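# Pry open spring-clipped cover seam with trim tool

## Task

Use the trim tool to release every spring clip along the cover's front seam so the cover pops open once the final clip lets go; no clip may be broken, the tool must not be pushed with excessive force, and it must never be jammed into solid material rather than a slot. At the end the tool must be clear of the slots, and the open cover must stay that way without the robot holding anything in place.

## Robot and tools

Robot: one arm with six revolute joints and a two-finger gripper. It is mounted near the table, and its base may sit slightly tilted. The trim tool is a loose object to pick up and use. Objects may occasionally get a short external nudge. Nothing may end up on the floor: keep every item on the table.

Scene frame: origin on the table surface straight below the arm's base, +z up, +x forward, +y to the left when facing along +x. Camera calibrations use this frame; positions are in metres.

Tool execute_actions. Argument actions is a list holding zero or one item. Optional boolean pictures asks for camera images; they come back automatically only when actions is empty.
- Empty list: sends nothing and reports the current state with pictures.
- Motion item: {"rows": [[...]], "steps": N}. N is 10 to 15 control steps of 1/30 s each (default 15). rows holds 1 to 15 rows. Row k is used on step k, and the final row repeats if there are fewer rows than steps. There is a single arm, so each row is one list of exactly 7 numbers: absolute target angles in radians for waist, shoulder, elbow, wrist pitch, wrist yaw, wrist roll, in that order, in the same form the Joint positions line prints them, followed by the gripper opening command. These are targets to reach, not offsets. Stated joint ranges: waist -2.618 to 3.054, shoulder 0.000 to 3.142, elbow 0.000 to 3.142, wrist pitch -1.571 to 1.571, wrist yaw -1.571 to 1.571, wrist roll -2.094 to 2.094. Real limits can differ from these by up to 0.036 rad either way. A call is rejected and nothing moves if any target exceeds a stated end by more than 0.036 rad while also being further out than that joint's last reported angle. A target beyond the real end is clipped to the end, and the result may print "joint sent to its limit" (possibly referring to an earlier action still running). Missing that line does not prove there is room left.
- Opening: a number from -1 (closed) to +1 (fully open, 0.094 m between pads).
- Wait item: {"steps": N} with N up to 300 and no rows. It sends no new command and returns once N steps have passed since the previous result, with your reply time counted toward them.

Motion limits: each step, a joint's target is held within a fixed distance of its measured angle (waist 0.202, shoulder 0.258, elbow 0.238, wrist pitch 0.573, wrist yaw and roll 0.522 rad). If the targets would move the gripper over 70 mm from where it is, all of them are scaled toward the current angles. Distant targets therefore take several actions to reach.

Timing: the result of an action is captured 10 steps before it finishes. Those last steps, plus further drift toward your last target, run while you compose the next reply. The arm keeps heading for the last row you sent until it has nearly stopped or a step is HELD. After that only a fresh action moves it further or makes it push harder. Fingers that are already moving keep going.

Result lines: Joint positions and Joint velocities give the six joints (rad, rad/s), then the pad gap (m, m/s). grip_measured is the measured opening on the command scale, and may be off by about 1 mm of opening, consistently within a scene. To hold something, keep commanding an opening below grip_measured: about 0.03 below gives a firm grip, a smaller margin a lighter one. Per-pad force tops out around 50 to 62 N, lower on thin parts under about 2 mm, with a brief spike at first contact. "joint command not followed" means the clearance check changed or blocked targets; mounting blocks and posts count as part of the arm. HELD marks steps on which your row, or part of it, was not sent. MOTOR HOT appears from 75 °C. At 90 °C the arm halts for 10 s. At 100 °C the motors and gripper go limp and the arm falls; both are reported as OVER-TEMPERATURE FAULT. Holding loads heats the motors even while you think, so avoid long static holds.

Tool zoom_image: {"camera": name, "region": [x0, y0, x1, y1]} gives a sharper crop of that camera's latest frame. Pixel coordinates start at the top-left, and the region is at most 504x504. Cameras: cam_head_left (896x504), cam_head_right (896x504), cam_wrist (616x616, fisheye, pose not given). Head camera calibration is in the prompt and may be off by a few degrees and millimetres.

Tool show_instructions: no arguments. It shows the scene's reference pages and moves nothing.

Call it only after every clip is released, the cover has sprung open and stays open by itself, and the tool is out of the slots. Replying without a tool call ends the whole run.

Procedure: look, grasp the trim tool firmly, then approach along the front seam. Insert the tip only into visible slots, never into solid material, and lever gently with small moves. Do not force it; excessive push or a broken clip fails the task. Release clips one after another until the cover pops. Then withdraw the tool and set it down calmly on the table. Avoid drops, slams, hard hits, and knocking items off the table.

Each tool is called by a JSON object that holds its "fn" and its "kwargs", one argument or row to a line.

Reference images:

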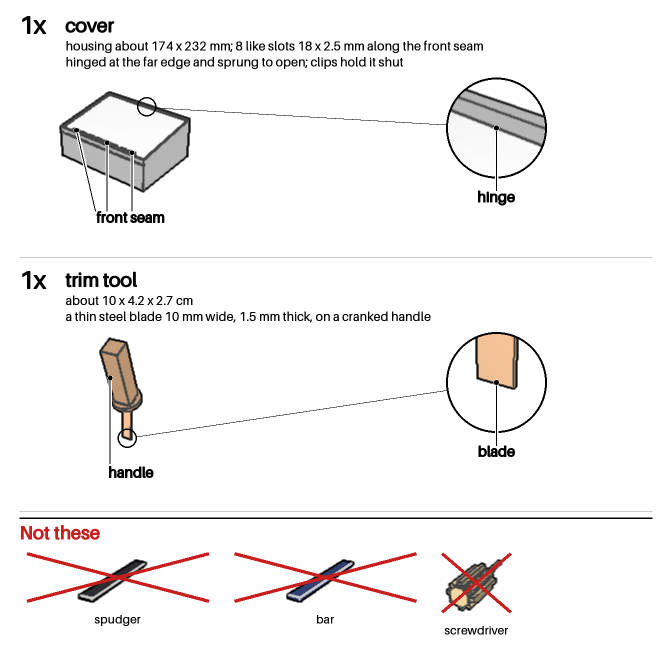

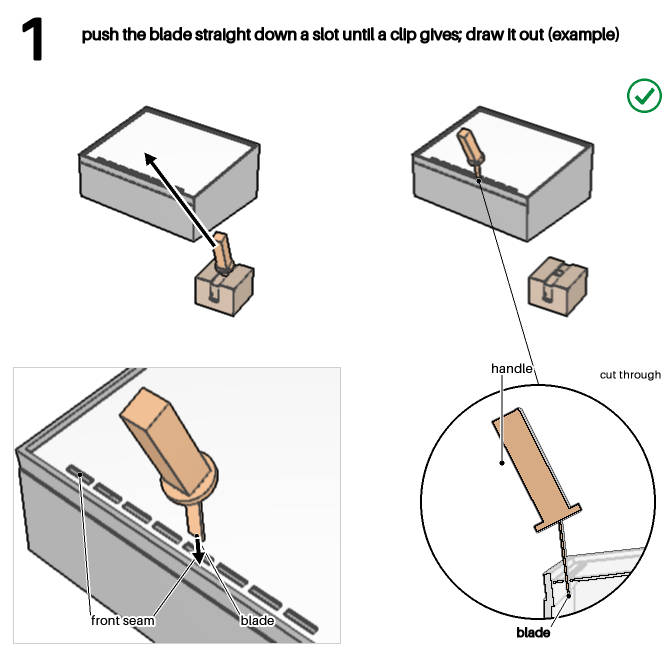

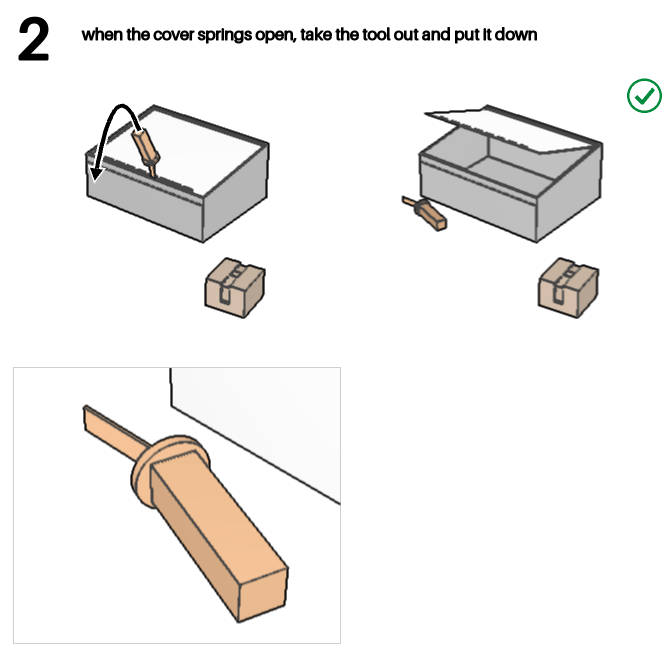

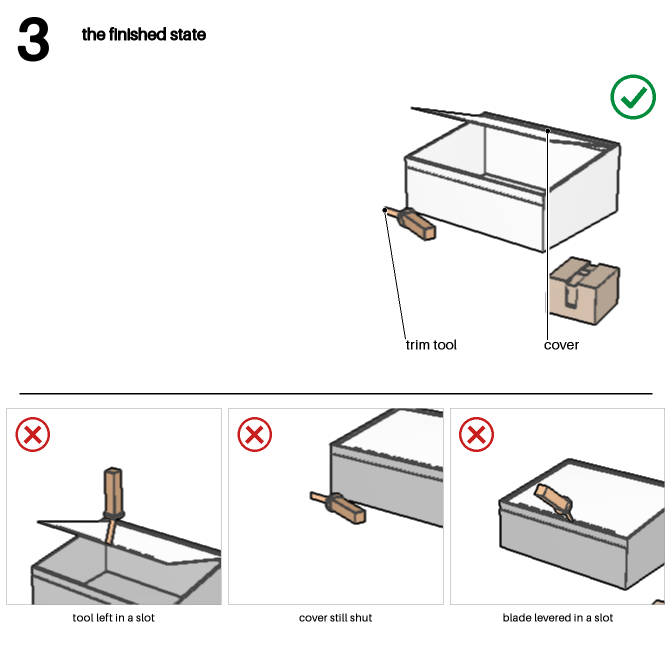

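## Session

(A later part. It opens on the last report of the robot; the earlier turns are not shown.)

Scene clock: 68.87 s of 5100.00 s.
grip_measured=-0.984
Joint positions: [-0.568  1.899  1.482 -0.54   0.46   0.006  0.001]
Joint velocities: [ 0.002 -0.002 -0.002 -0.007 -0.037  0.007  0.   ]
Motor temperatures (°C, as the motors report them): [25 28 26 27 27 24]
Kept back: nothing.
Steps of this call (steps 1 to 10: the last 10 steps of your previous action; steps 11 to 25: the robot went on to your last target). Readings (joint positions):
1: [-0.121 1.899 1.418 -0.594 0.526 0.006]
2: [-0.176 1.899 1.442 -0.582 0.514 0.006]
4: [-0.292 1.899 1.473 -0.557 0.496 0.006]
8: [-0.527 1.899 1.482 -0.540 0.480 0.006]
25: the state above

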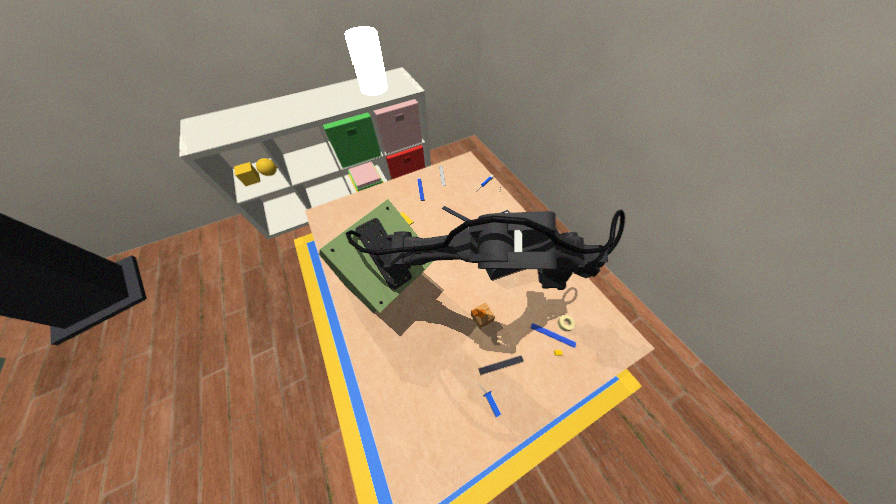

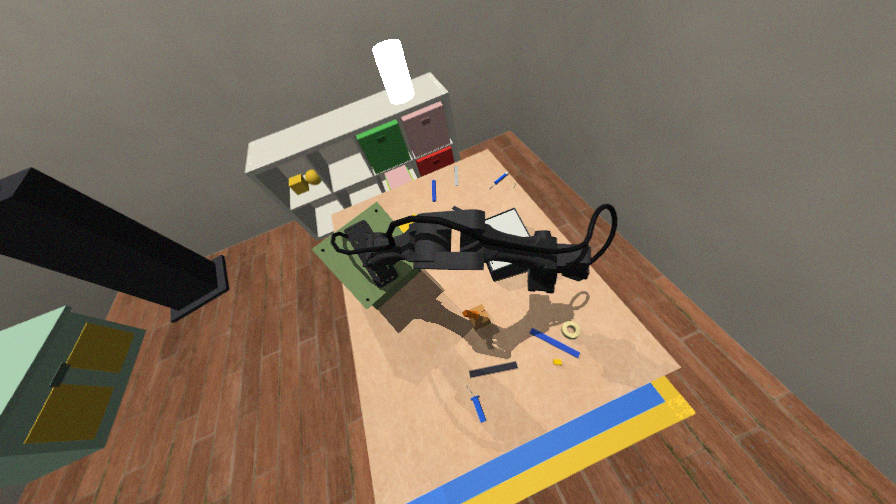

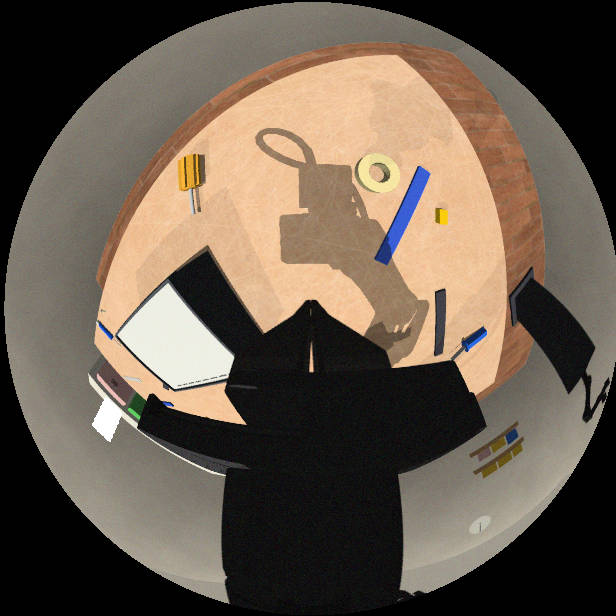

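{"fn": "execute_actions", "kwargs": {
  "actions": [
    {"rows": [[-0.56,2.196,1.574,-0.386,0.4455,0.0,-1]], "steps": 15}
  ]
}}

{"fn": "execute_actions", "kwargs": {
  "actions": [
    {"steps": 20}
  ],
  "pictures": true
}}

Scene clock: 69.67 s of 5100.00 s.
grip_measured=-0.984
Joint positions: [-0.568  2.105  1.57  -0.426  0.46   0.006  0.001]
Joint velocities: [-0.007  1.302 -0.012  0.549 -0.037  0.007  0.   ]
Motor temperatures (°C, as the motors report them): [25 28 26 27 27 24]
Steps of this call (steps 1 to 19: the robot went on to your last target; steps 20 to 24: the first 5 steps of this action). Readings (joint positions):
20: [-0.568 1.921 1.495 -0.536 0.460 0.006]
21: [-0.568 1.960 1.525 -0.510 0.461 0.006]
23: [-0.568 2.058 1.565 -0.448 0.460 0.006]
24: the state above

Scene clock: 70.33 s of 5100.00 s.
grip_measured=-0.984
Joint positions: [-0.568  2.205  1.57  -0.397  0.45   0.006  0.001]
Joint velocities: [ 0.007  0.012 -0.007 -0.007 -0.037 -0.037  0.   ]
Motor temperatures (°C, as the motors report them): [25 28 26 27 27 24]
Kept back: nothing.
Steps of this call (steps 1 to 10: the last 10 steps of your previous action; steps 11 to 20: the robot went on to your last target). Readings (joint positions):
1: [-0.568 2.146 1.570 -0.415 0.458 0.006]
2: [-0.568 2.181 1.570 -0.414 0.456 0.006]
4: [-0.568 2.225 1.570 -0.415 0.452 0.006]
8: [-0.568 2.223 1.570 -0.410 0.450 0.006]
20: the state above

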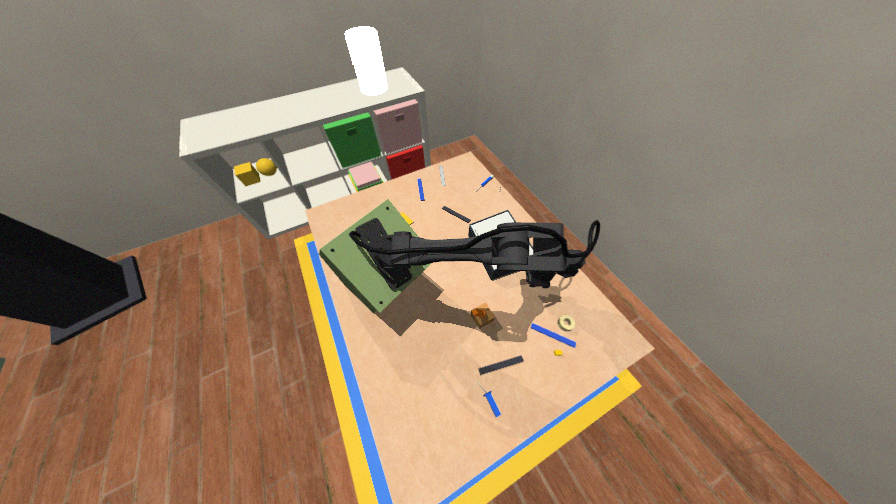

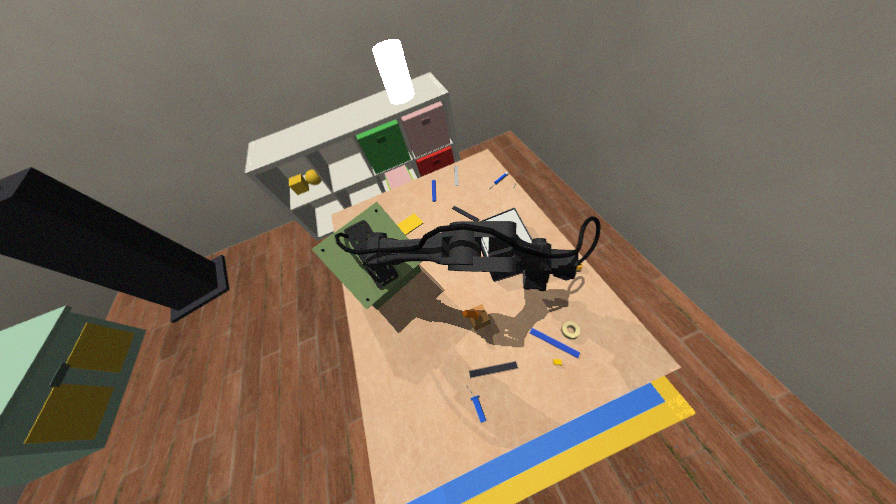

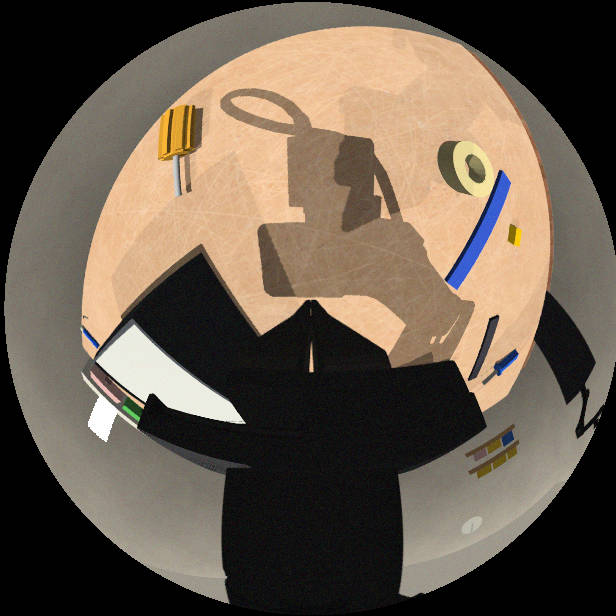

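{"fn": "execute_actions", "kwargs": {
  "actions": [
    {"rows": [[-0.565,2.211,1.583,-0.378,0.443,0.0,-1],[-0.570,2.225,1.591,-0.370,0.440,0.0,-1],[-0.574,2.240,1.600,-0.362,0.438,0.0,-1],[-0.579,2.254,1.608,-0.354,0.435,0.0,-1],[-0.584,2.269,1.617,-0.346,0.432,0.0,-1]], "steps": 15}
  ]
}}

{"fn": "execute_actions", "kwargs": {
  "actions": [
    {"steps": 12}
  ],
  "pictures": true
}}

Scene clock: 71.03 s of 5100.00 s.
grip_measured=-0.984
Joint positions: [-0.569  2.22   1.58  -0.382  0.449  0.006  0.001]
Joint velocities: [-0.051  0.3    0.237  0.242 -0.095 -0.037  0.   ]
Motor temperatures (°C, as the motors report them): [25 28 26 27 27 24]
Steps of this call (steps 1 to 15: the robot went on to your last target; step 16: nothing new was sent; steps 17 to 21: the first 5 steps of this action). Readings (joint positions):
17: [-0.568 2.205 1.570 -0.397 0.450 0.006]
18: [-0.568 2.205 1.570 -0.395 0.450 0.006]
20: [-0.568 2.211 1.573 -0.387 0.450 0.006]
21: the state above

Scene clock: 71.43 s of 5100.00 s.
grip_measured=-0.984
Joint positions: [-0.582  2.26   1.59  -0.361  0.443  0.006  0.001]
Joint velocities: [-0.007  0.012 -0.002  0.051  0.007  0.066 -0.   ]
Motor temperatures (°C, as the motors report them): [25 28 26 27 27 24]
Kept back: nothing.
Steps of this call (steps 1 to 10: the last 10 steps of your previous action; steps 11 to 12: the robot went on to your last target). Readings (joint positions):
1: [-0.571 2.230 1.586 -0.375 0.447 0.006]
2: [-0.574 2.239 1.590 -0.369 0.446 0.006]
4: [-0.578 2.252 1.590 -0.364 0.444 0.006]
8: [-0.582 2.260 1.590 -0.364 0.443 0.006]
12: the state above

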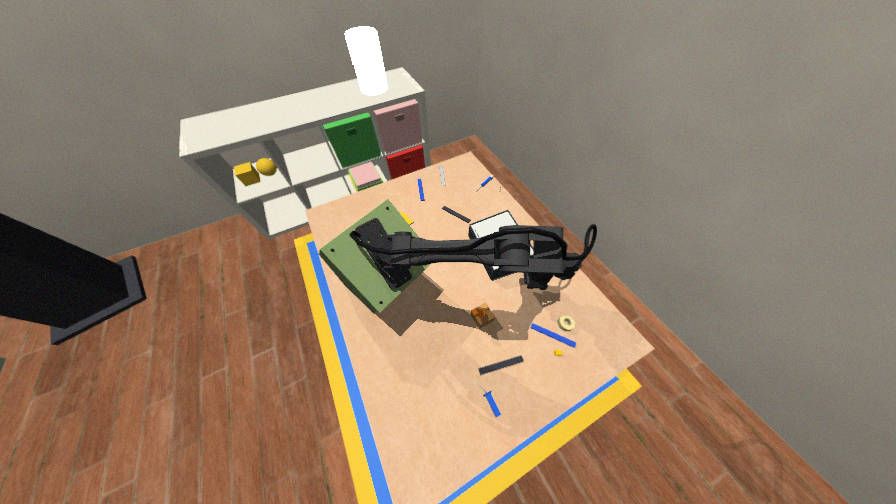

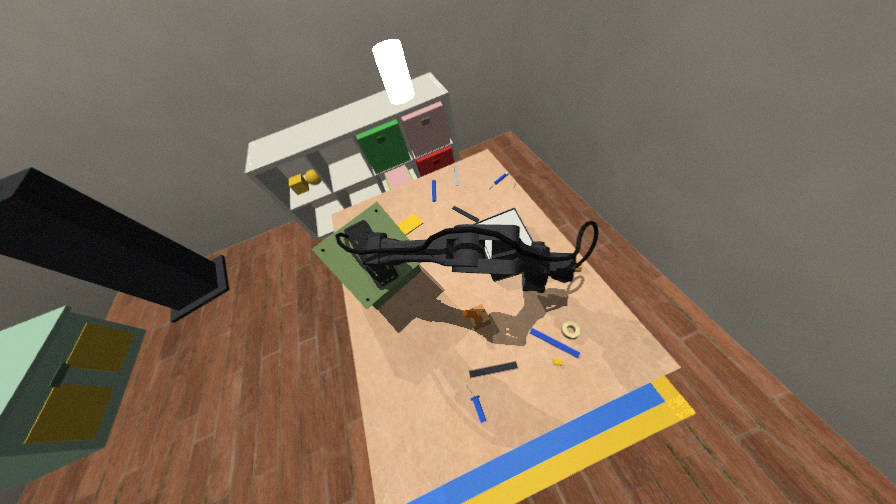

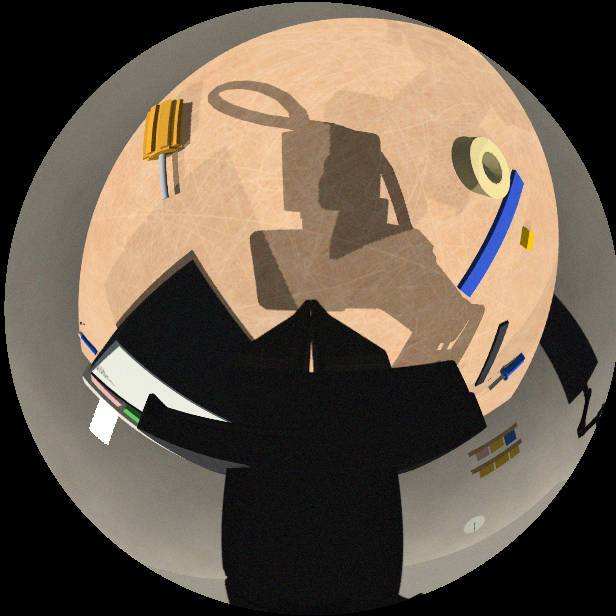

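{"fn": "execute_actions", "kwargs": {
  "actions": [
    {"rows": [[-0.589,2.284,1.625,-0.338,0.430,0.0,-1],[-0.594,2.298,1.634,-0.330,0.427,0.0,-1],[-0.598,2.313,1.642,-0.322,0.425,0.0,-1]], "steps": 15}
  ]
}}

{"fn": "execute_actions", "kwargs": {
  "actions": [
    {"steps": 12}
  ]
}}

Scene clock: 72.10 s of 5100.00 s.
grip_measured=-0.984
Joint positions: [-0.588  2.285  1.613 -0.343  0.438  0.006  0.001]
Joint velocities: [-0.081  0.168  0.076  0.11  -0.095  0.007  0.001]
Motor temperatures (°C, as the motors report them): [25 29 26 27 27 24]
Steps of this call (steps 1 to 15: the robot went on to your last target; steps 16 to 20: the first 5 steps of this action). Readings (joint positions):
16: [-0.582 2.260 1.590 -0.359 0.442 0.006]
17: [-0.582 2.263 1.593 -0.358 0.442 0.006]
19: [-0.585 2.277 1.609 -0.349 0.439 0.006]
20: the state above

Scene clock: 72.50 s of 5100.00 s.
grip_measured=-0.984
Joint positions: [-0.596  2.3    1.615 -0.336  0.436  0.006  0.001]
Joint velocities: [-0.017 -0.012 -0.012  0.022 -0.022  0.051  0.   ]
Motor temperatures (°C, as the motors report them): [25 29 26 27 27 24]
Kept back: nothing.
Steps of this call (steps 1 to 10: the last 10 steps of your previous action; steps 11 to 12: the robot went on to your last target). Readings (joint positions):
1: [-0.590 2.290 1.615 -0.340 0.438 0.006]
2: [-0.592 2.293 1.615 -0.339 0.437 0.006]
4: [-0.595 2.299 1.615 -0.339 0.437 0.006]
8: [-0.596 2.300 1.615 -0.337 0.436 0.006]
12: the state above

{"fn": "execute_actions", "kwargs": {
  "actions": [
    {"rows": [[-0.603,2.328,1.651,-0.314,0.422,0.0,-1],[-0.608,2.342,1.659,-0.306,0.420,0.0,-1]], "steps": 15}
  ]
}}

{"fn": "execute_actions", "kwargs": {
  "actions": [
    {"steps": 12}
  ],
  "pictures": true
}}

Scene clock: 72.90 s of 5100.00 s.
grip_measured=-0.984
Joint positions: [-0.6    2.32   1.631 -0.323  0.432  0.006  0.001]
Joint velocities: [-0.042  0.071  0.027  0.022 -0.051 -0.051 -0.001]
Motor temperatures (°C, as the motors report them): [25 29 26 27 27 24]
Steps of this call (steps 1 to 7: the robot went on to your last target; steps 8 to 12: the first 5 steps of this action). Readings (joint positions):
8: [-0.596 2.301 1.615 -0.335 0.435 0.006]
9: [-0.596 2.305 1.619 -0.334 0.435 0.006]
11: [-0.599 2.316 1.629 -0.326 0.433 0.006]
12: the state above

Scene clock: 73.30 s of 5100.00 s.
grip_measured=-0.984
Joint positions: [-0.604  2.327  1.631 -0.32   0.431  0.006  0.001]
Joint velocities: [-0.007 -0.002 -0.002  0.022 -0.022  0.066 -0.   ]
Motor temperatures (°C, as the motors report them): [25 29 26 27 27 24]
Kept back: nothing.
Steps of this call (steps 1 to 10: the last 10 steps of your previous action; steps 11 to 12: the robot went on to your last target). Readings (joint positions):
1: [-0.601 2.323 1.631 -0.322 0.432 0.006]
2: [-0.603 2.325 1.631 -0.322 0.431 0.006]
4: [-0.604 2.327 1.631 -0.322 0.431 0.006]
8: [-0.604 2.327 1.631 -0.321 0.431 0.006]
12: the state above

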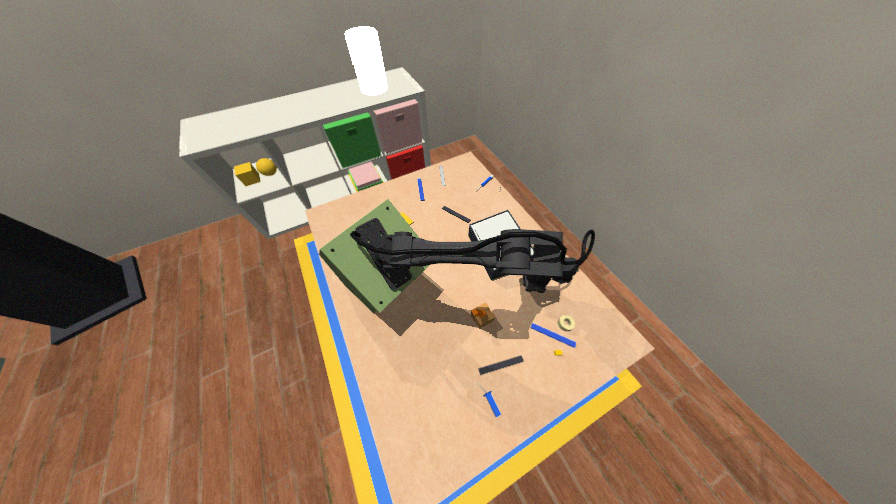

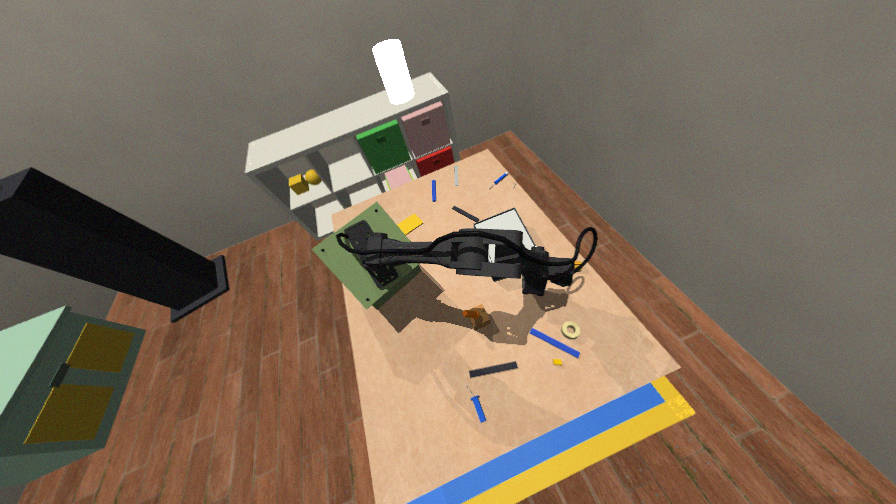

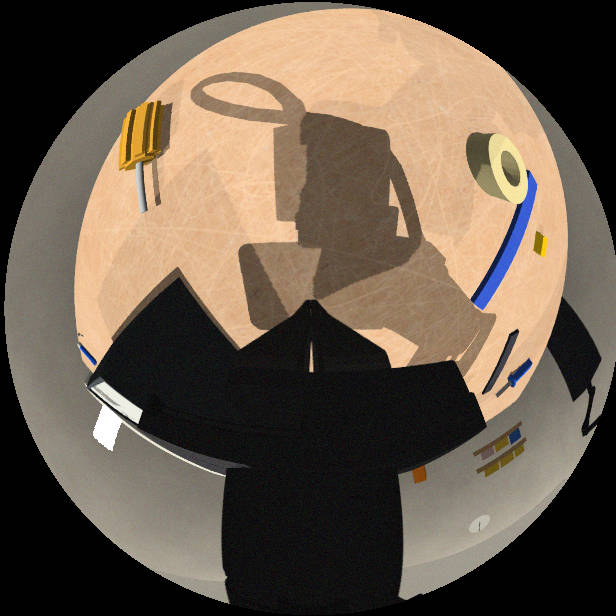

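{"fn": "execute_actions", "kwargs": {
  "actions": []
}}

Scene clock: 75.23 s of 5100.00 s.
grip_measured=-0.984
Joint positions: [-0.604  2.327  1.631 -0.32   0.431  0.006  0.001]
Joint velocities: [-0.007  0.002  0.002 -0.007  0.007  0.037  0.001]
Motor temperatures (°C, as the motors report them): [25 29 26 27 27 24]
Kept back: nothing.
Steps of this call (steps 1 to 15: the robot went on to your last target; steps 16 to 58: nothing new was sent). Readings (joint positions):
1: [-0.604 2.327 1.631 -0.320 0.431 0.006]
2: [-0.604 2.327 1.631 -0.320 0.431 0.006]
4: [-0.604 2.327 1.631 -0.320 0.431 0.006]
8: [-0.604 2.327 1.631 -0.320 0.431 0.006]
58: the state above
The arm was judged still, so your last target was given up. Only a new action makes it travel on or press farther. Fingers that are still opening or closing keep moving.

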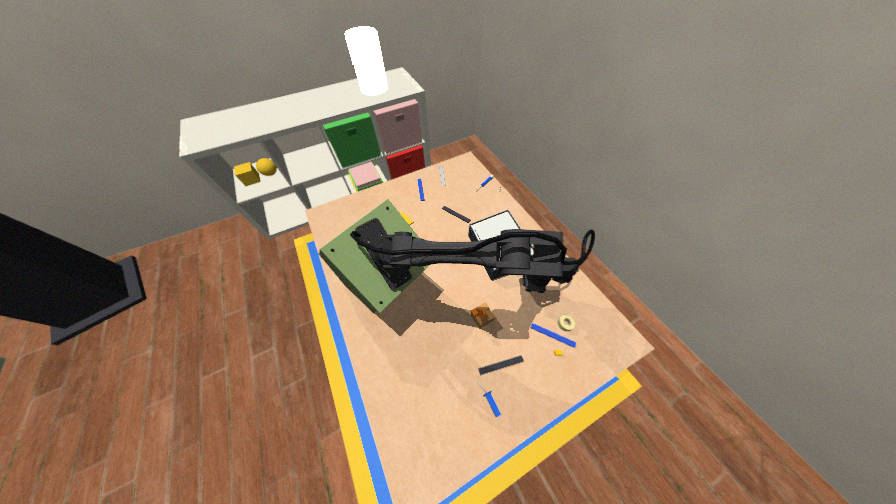

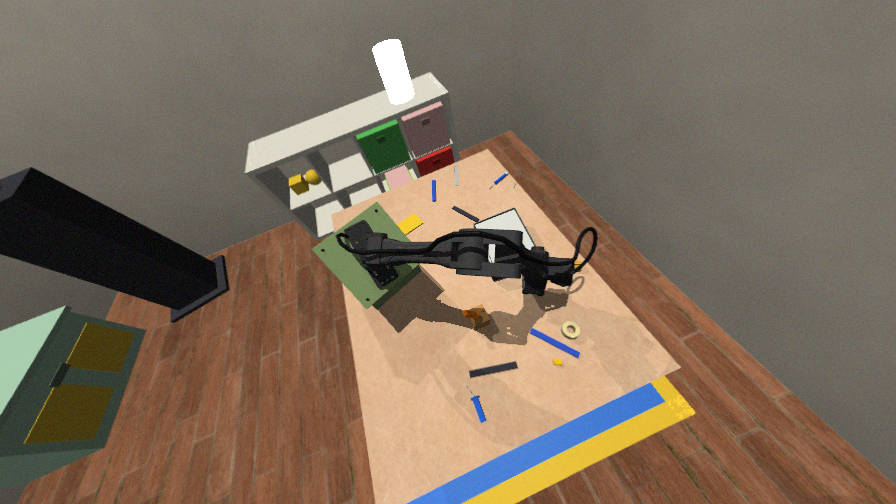

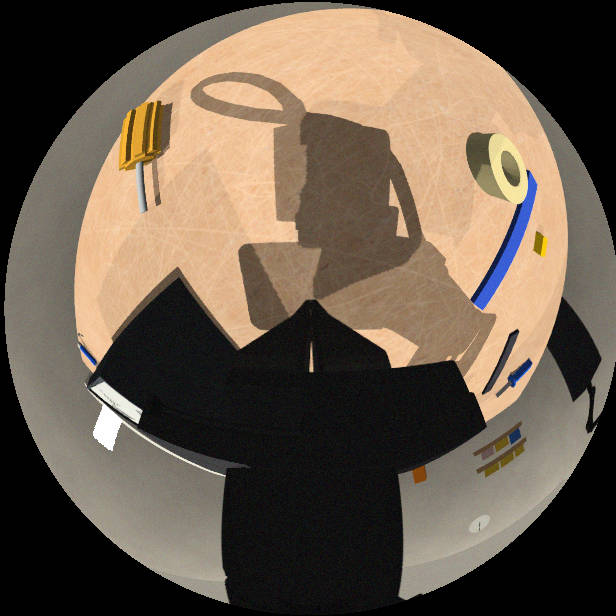

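{"fn": "execute_actions", "kwargs": {
  "actions": [
    {"rows":[[-0.597,2.31,1.622,-0.33,0.433,0,-1],[-0.59,2.29,1.612,-0.342,0.435,0,-1],[-0.583,2.27,1.603,-0.353,0.437,0,-1],[-0.576,2.25,1.593,-0.365,0.439,0,-1],[-0.569,2.23,1.584,-0.376,0.441,0,-1],[-0.562,2.21,1.574,-0.388,0.443,0,-1],[-0.555,2.19,1.565,-0.4,0.445,0,-1],[-0.548,2.17,1.555,-0.411,0.447,0,-1],[-0.541,2.15,1.546,-0.423,0.449,0,-1],[-0.534,2.13,1.536,-0.434,0.451,0,-1],[-0.527,2.11,1.527,-0.446,0.453,0,-1],[-0.52,2.09,1.517,-0.458,0.455,0,-1],[-0.513,2.07,1.508,-0.47,0.457,0,-1],[-0.505,2.043,1.494,-0.482,0.458,0,-1]],"steps":15}
  ]
}}

{"fn": "execute_actions", "kwargs": {
  "actions": [
    {"rows":[[-0.53,1.99,1.45,-0.485,0.444,-0.05,-0.8],[-0.555,1.93,1.40,-0.488,0.43,-0.1,-0.6],[-0.58,1.87,1.355,-0.491,0.415,-0.15,-0.4],[-0.605,1.81,1.31,-0.494,0.40,-0.2,-0.2],[-0.63,1.755,1.26,-0.497,0.386,-0.25,0],[-0.655,1.70,1.215,-0.5,0.371,-0.3,0.2],[-0.68,1.64,1.17,-0.503,0.357,-0.35,0.4],[-0.705,1.58,1.12,-0.506,0.342,-0.4,0.6],[-0.73,1.52,1.075,-0.509,0.328,-0.45,0.8],[-0.755,1.46,1.03,-0.512,0.313,-0.5,1],[-0.78,1.40,0.98,-0.515,0.3,-0.55,1],[-0.805,1.345,0.935,-0.518,0.285,-0.6,1],[-0.83,1.285,0.885,-0.521,0.27,-0.65,1],[-0.85,1.25,0.85,-0.523,0.26,-0.7,1],[-0.866,1.22,0.825,-0.524,0.253,-0.72,1]],"steps":15}
  ]
}}

{"fn": "execute_actions", "kwargs": {
  "actions": [
    {"steps":25}
  ],
  "pictures": true
}}

Scene clock: 81.90 s of 5100.00 s.
grip_measured=-0.984
Joint positions: [-0.603  2.294  1.614 -0.337  0.431  0.006  0.001]
Joint velocities: [ 0.056 -0.481 -0.256 -0.256  0.007  0.007  0.001]
Motor temperatures (°C, as the motors report them): [25 30 27 27 27 24]
Steps of this call (steps 1 to 90: nothing new was sent; then 3.50 s passed at rest; steps 91 to 95: the first 5 steps of this action). Readings (joint positions):
91: [-0.604 2.327 1.631 -0.320 0.431 0.006]
92: [-0.604 2.326 1.631 -0.321 0.431 0.006]
94: [-0.604 2.310 1.623 -0.330 0.431 0.006]
95: the state above

Scene clock: 82.40 s of 5100.00 s.
grip_measured=-0.104
Joint positions: [-0.559  1.873  1.357 -0.446  0.416 -0.103  0.042]
Joint velocities: [-0.623 -1.6   -1.424 -0.3   -0.242 -0.916  0.206]
Motor temperatures (°C, as the motors report them): [25 30 27 27 27 24]
Steps of this call (steps 1 to 10: the last 10 steps of your previous action; steps 11 to 15: the first 5 steps of this action). Readings (joint positions):
11: [-0.522 2.048 1.521 -0.427 0.442 -0.002]
12: [-0.522 2.017 1.494 -0.429 0.439 -0.018]
14: [-0.539 1.928 1.407 -0.438 0.425 -0.070]
15: the state above

Scene clock: 83.23 s of 5100.00 s.
grip_measured=+1.000
Joint positions: [-0.863  1.219  0.845 -0.515  0.269 -0.705  0.094]
Joint velocities: [-0.002 -0.007  0.002 -0.051 -0.066 -0.066  0.   ]
Motor temperatures (°C, as the motors report them): [25 30 27 27 27 24]
Kept back: nothing.
Steps of this call (steps 1 to 10: the last 10 steps of your previous action; steps 11 to 25: the robot went on to your last target). Readings (joint positions):
1: [-0.585 1.816 1.309 -0.454 0.407 -0.139]
2: [-0.616 1.757 1.263 -0.461 0.399 -0.178]
4: [-0.686 1.633 1.174 -0.468 0.382 -0.261]
8: [-0.798 1.382 0.997 -0.479 0.343 -0.444]
25: the state above

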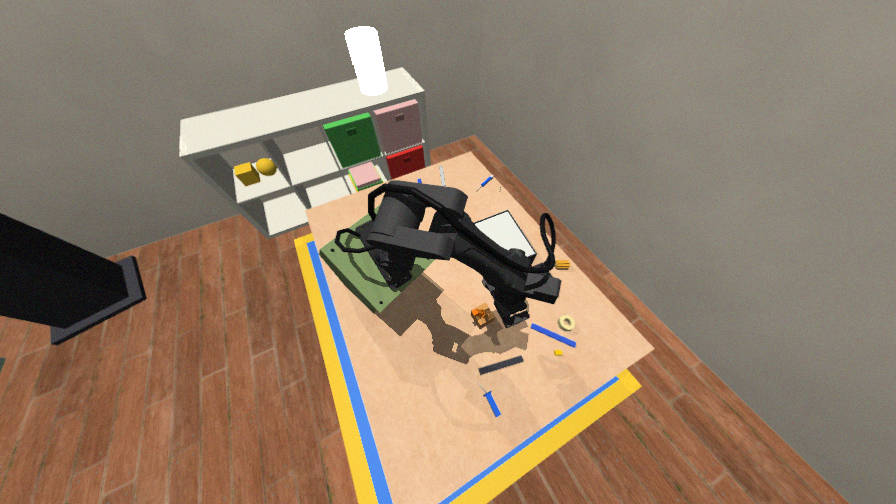

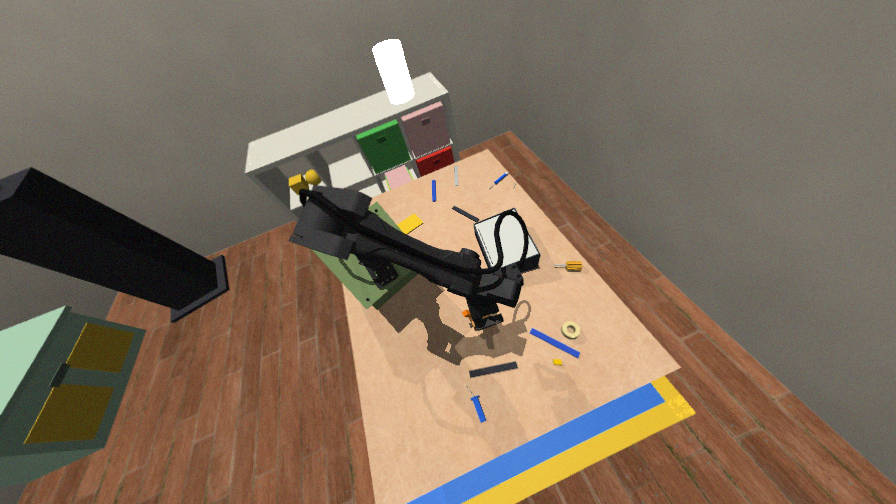

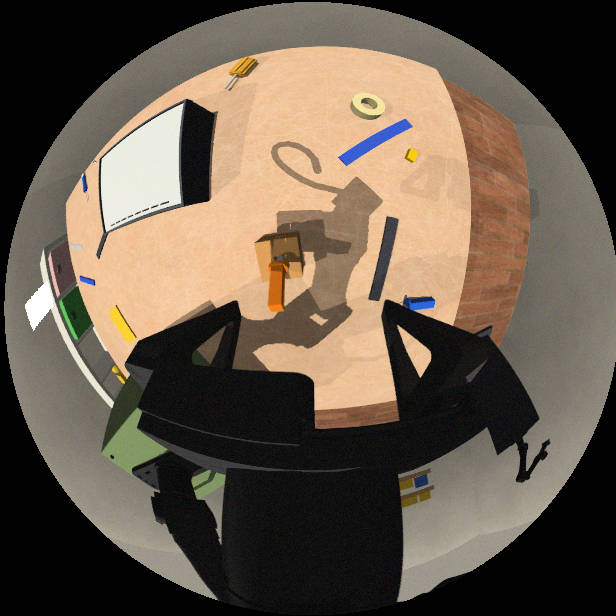

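{"fn": "zoom_image", "kwargs": {
  "camera": "cam_wrist",
  "region": [211, 190, 371, 350]
}}

Region (211, 190, 371, 350) of cam_wrist's 616x616 image, scaled by 3.150, with more detail than that image has.

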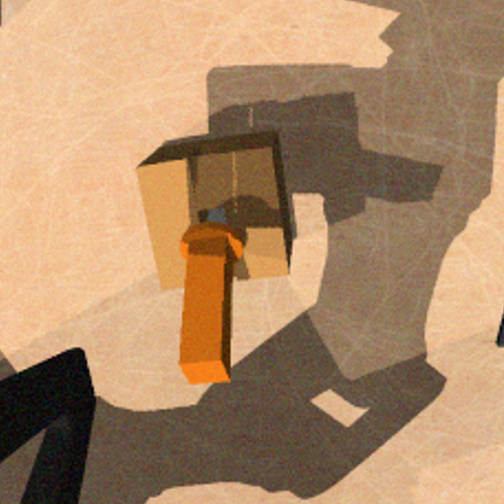

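{"fn": "execute_actions", "kwargs": {
  "actions": [
    {"rows":[[-0.866,1.22,0.81,-0.49,0.262,-0.72,1],[-0.868,1.22,0.78,-0.46,0.26,-0.72,1],[-0.87,1.221,0.75,-0.43,0.258,-0.72,1],[-0.872,1.221,0.72,-0.40,0.255,-0.72,1],[-0.874,1.222,0.69,-0.37,0.252,-0.72,1],[-0.876,1.222,0.66,-0.345,0.249,-0.72,1],[-0.878,1.223,0.63,-0.32,0.247,-0.72,1],[-0.88,1.223,0.60,-0.30,0.245,-0.72,1],[-0.882,1.223,0.585,-0.29,0.24,-0.73,1]],"steps":12}
  ]
}}

{"fn": "execute_actions", "kwargs": {
  "actions": [
    {"steps":25}
  ],
  "pictures": true
}}

Scene clock: 85.80 s of 5100.00 s.
grip_measured=+1.000
Joint positions: [-0.863  1.219  0.839 -0.503  0.267 -0.711  0.094]
Joint velocities: [-0.002  0.002 -0.237  0.359 -0.066 -0.037  0.   ]
Motor temperatures (°C, as the motors report them): [25 29 27 26 27 24]
Steps of this call (steps 1 to 30: the robot went on to your last target; steps 31 to 75: nothing new was sent; steps 76 to 77: the first 2 steps of this action). Readings (joint positions):
76: [-0.863 1.219 0.845 -0.514 0.267 -0.710]
77: the state above

Scene clock: 86.63 s of 5100.00 s.
grip_measured=+1.000
Joint positions: [-0.872  1.219  0.593 -0.304  0.254 -0.72   0.094]
Joint velocities: [ 0.007  0.002  0.002 -0.139  0.051 -0.081  0.   ]
Motor temperatures (°C, as the motors report them): [25 29 27 26 27 24]
Kept back: nothing.
Steps of this call (steps 1 to 10: the last 10 steps of your previous action; steps 11 to 25: the robot went on to your last target). Readings (joint positions):
1: [-0.863 1.219 0.826 -0.484 0.267 -0.711]
2: [-0.863 1.219 0.805 -0.463 0.267 -0.711]
4: [-0.863 1.219 0.747 -0.420 0.267 -0.711]
8: [-0.870 1.219 0.622 -0.361 0.260 -0.714]
25: the state above

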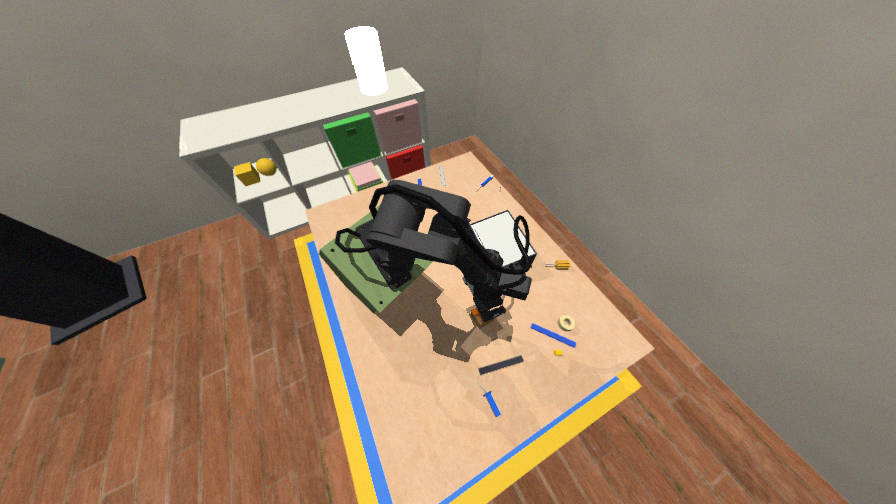

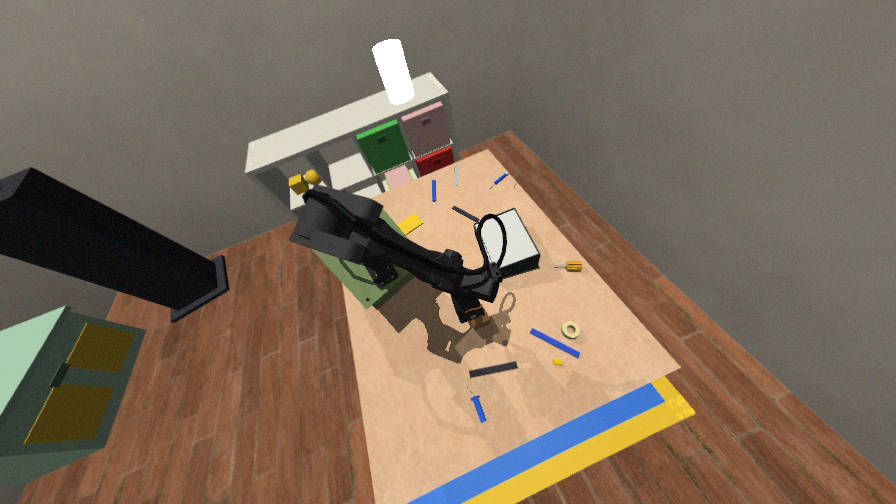

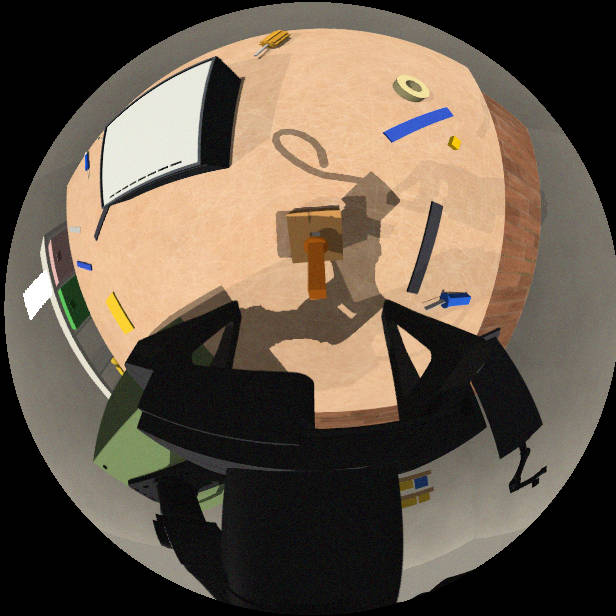

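{"fn": "zoom_image", "kwargs": {
  "camera": "cam_wrist",
  "region": [231, 180, 391, 340]
}}

Region (231, 180, 391, 340) of cam_wrist's 616x616 image, scaled by 3.150, with more detail than that image has.

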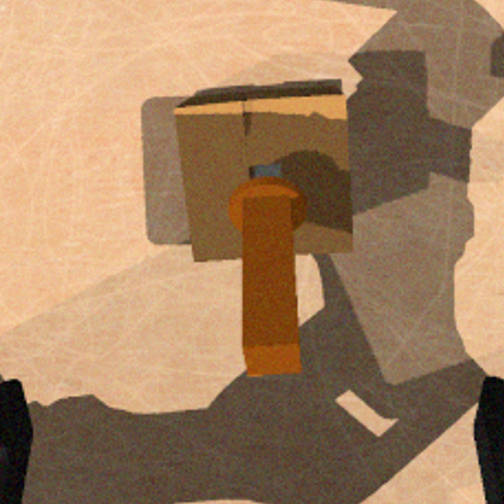

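{"fn": "execute_actions", "kwargs": {
  "actions": [
    {"rows":[[-0.878,1.24,0.596,-0.285,0.25,-0.73,1],[-0.883,1.26,0.598,-0.265,0.247,-0.74,1],[-0.888,1.28,0.60,-0.245,0.243,-0.75,1],[-0.893,1.30,0.602,-0.225,0.24,-0.76,1],[-0.898,1.32,0.604,-0.205,0.236,-0.77,1],[-0.903,1.34,0.606,-0.185,0.233,-0.78,1],[-0.908,1.36,0.608,-0.165,0.229,-0.79,1],[-0.913,1.38,0.61,-0.145,0.226,-0.80,1],[-0.918,1.40,0.612,-0.125,0.222,-0.81,1],[-0.923,1.42,0.614,-0.105,0.219,-0.82,1],[-0.929,1.441,0.616,-0.082,0.214,-0.835,1]],"steps":13}
  ]
}}

{"fn": "execute_actions", "kwargs": {
  "actions": [
    {"steps":25}
  ],
  "pictures": true
}}

Scene clock: 88.33 s of 5100.00 s.
grip_measured=+1.000
Joint positions: [-0.873  1.232  0.593 -0.289  0.254 -0.725  0.094]
Joint velocities: [-0.042  0.335 -0.012  0.33   0.007 -0.051  0.   ]
Motor temperatures (°C, as the motors report them): [25 29 27 26 27 24]
Steps of this call (steps 1 to 30: the robot went on to your last target; steps 31 to 48: nothing new was sent; steps 49 to 51: the first 3 steps of this action). Readings (joint positions):
49: [-0.872 1.219 0.593 -0.302 0.254 -0.720]
50: [-0.872 1.223 0.593 -0.298 0.254 -0.722]
51: the state above

Scene clock: 89.17 s of 5100.00 s.
grip_measured=+1.000
Joint positions: [-0.92   1.431  0.593 -0.096  0.229 -0.824  0.094]
Joint velocities: [ 0.002 -0.012  0.007  0.022 -0.037 -0.022  0.   ]
Motor temperatures (°C, as the motors report them): [25 29 27 26 27 24]
Kept back: nothing.
Steps of this call (steps 1 to 10: the last 10 steps of your previous action; steps 11 to 25: the robot went on to your last target). Readings (joint positions):
1: [-0.876 1.246 0.593 -0.278 0.254 -0.730]
2: [-0.879 1.265 0.593 -0.265 0.253 -0.736]
4: [-0.889 1.309 0.593 -0.237 0.251 -0.750]
8: [-0.910 1.394 0.593 -0.172 0.241 -0.784]
25: the state above

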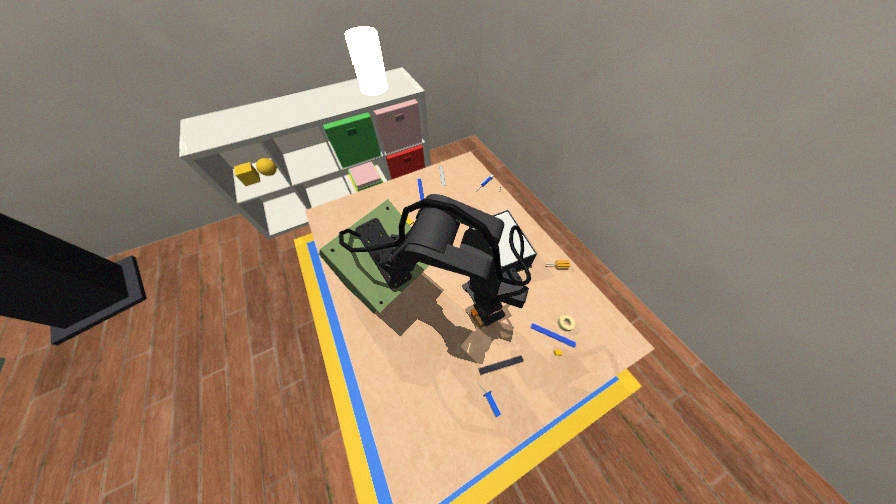

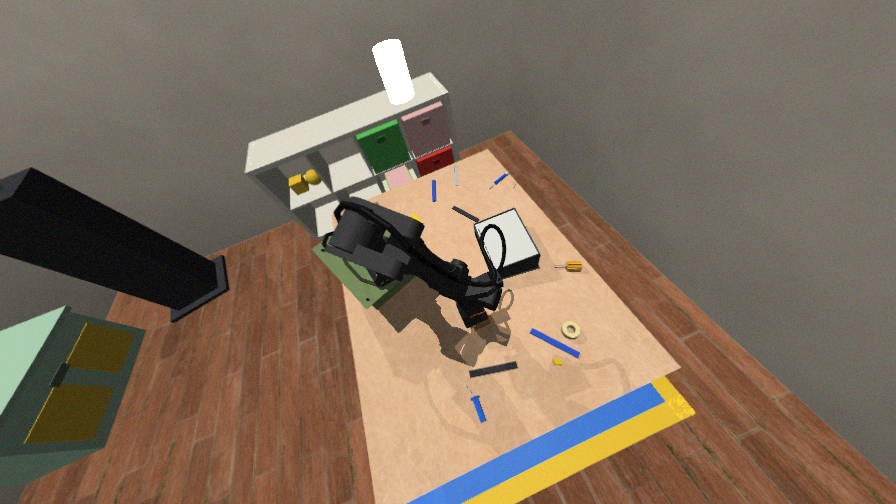

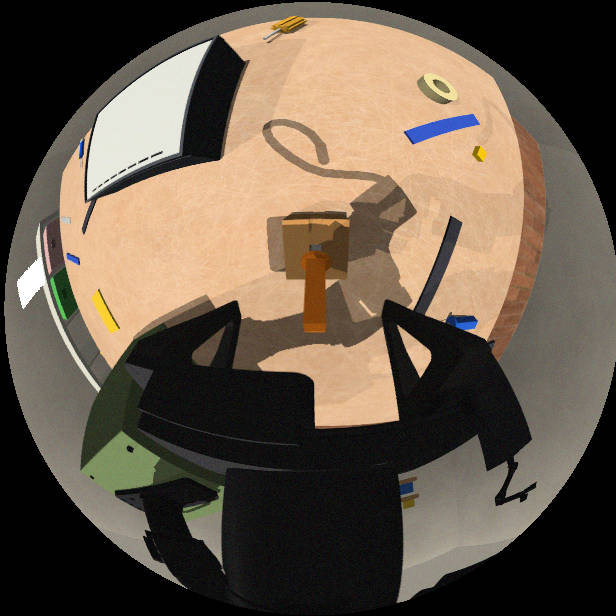

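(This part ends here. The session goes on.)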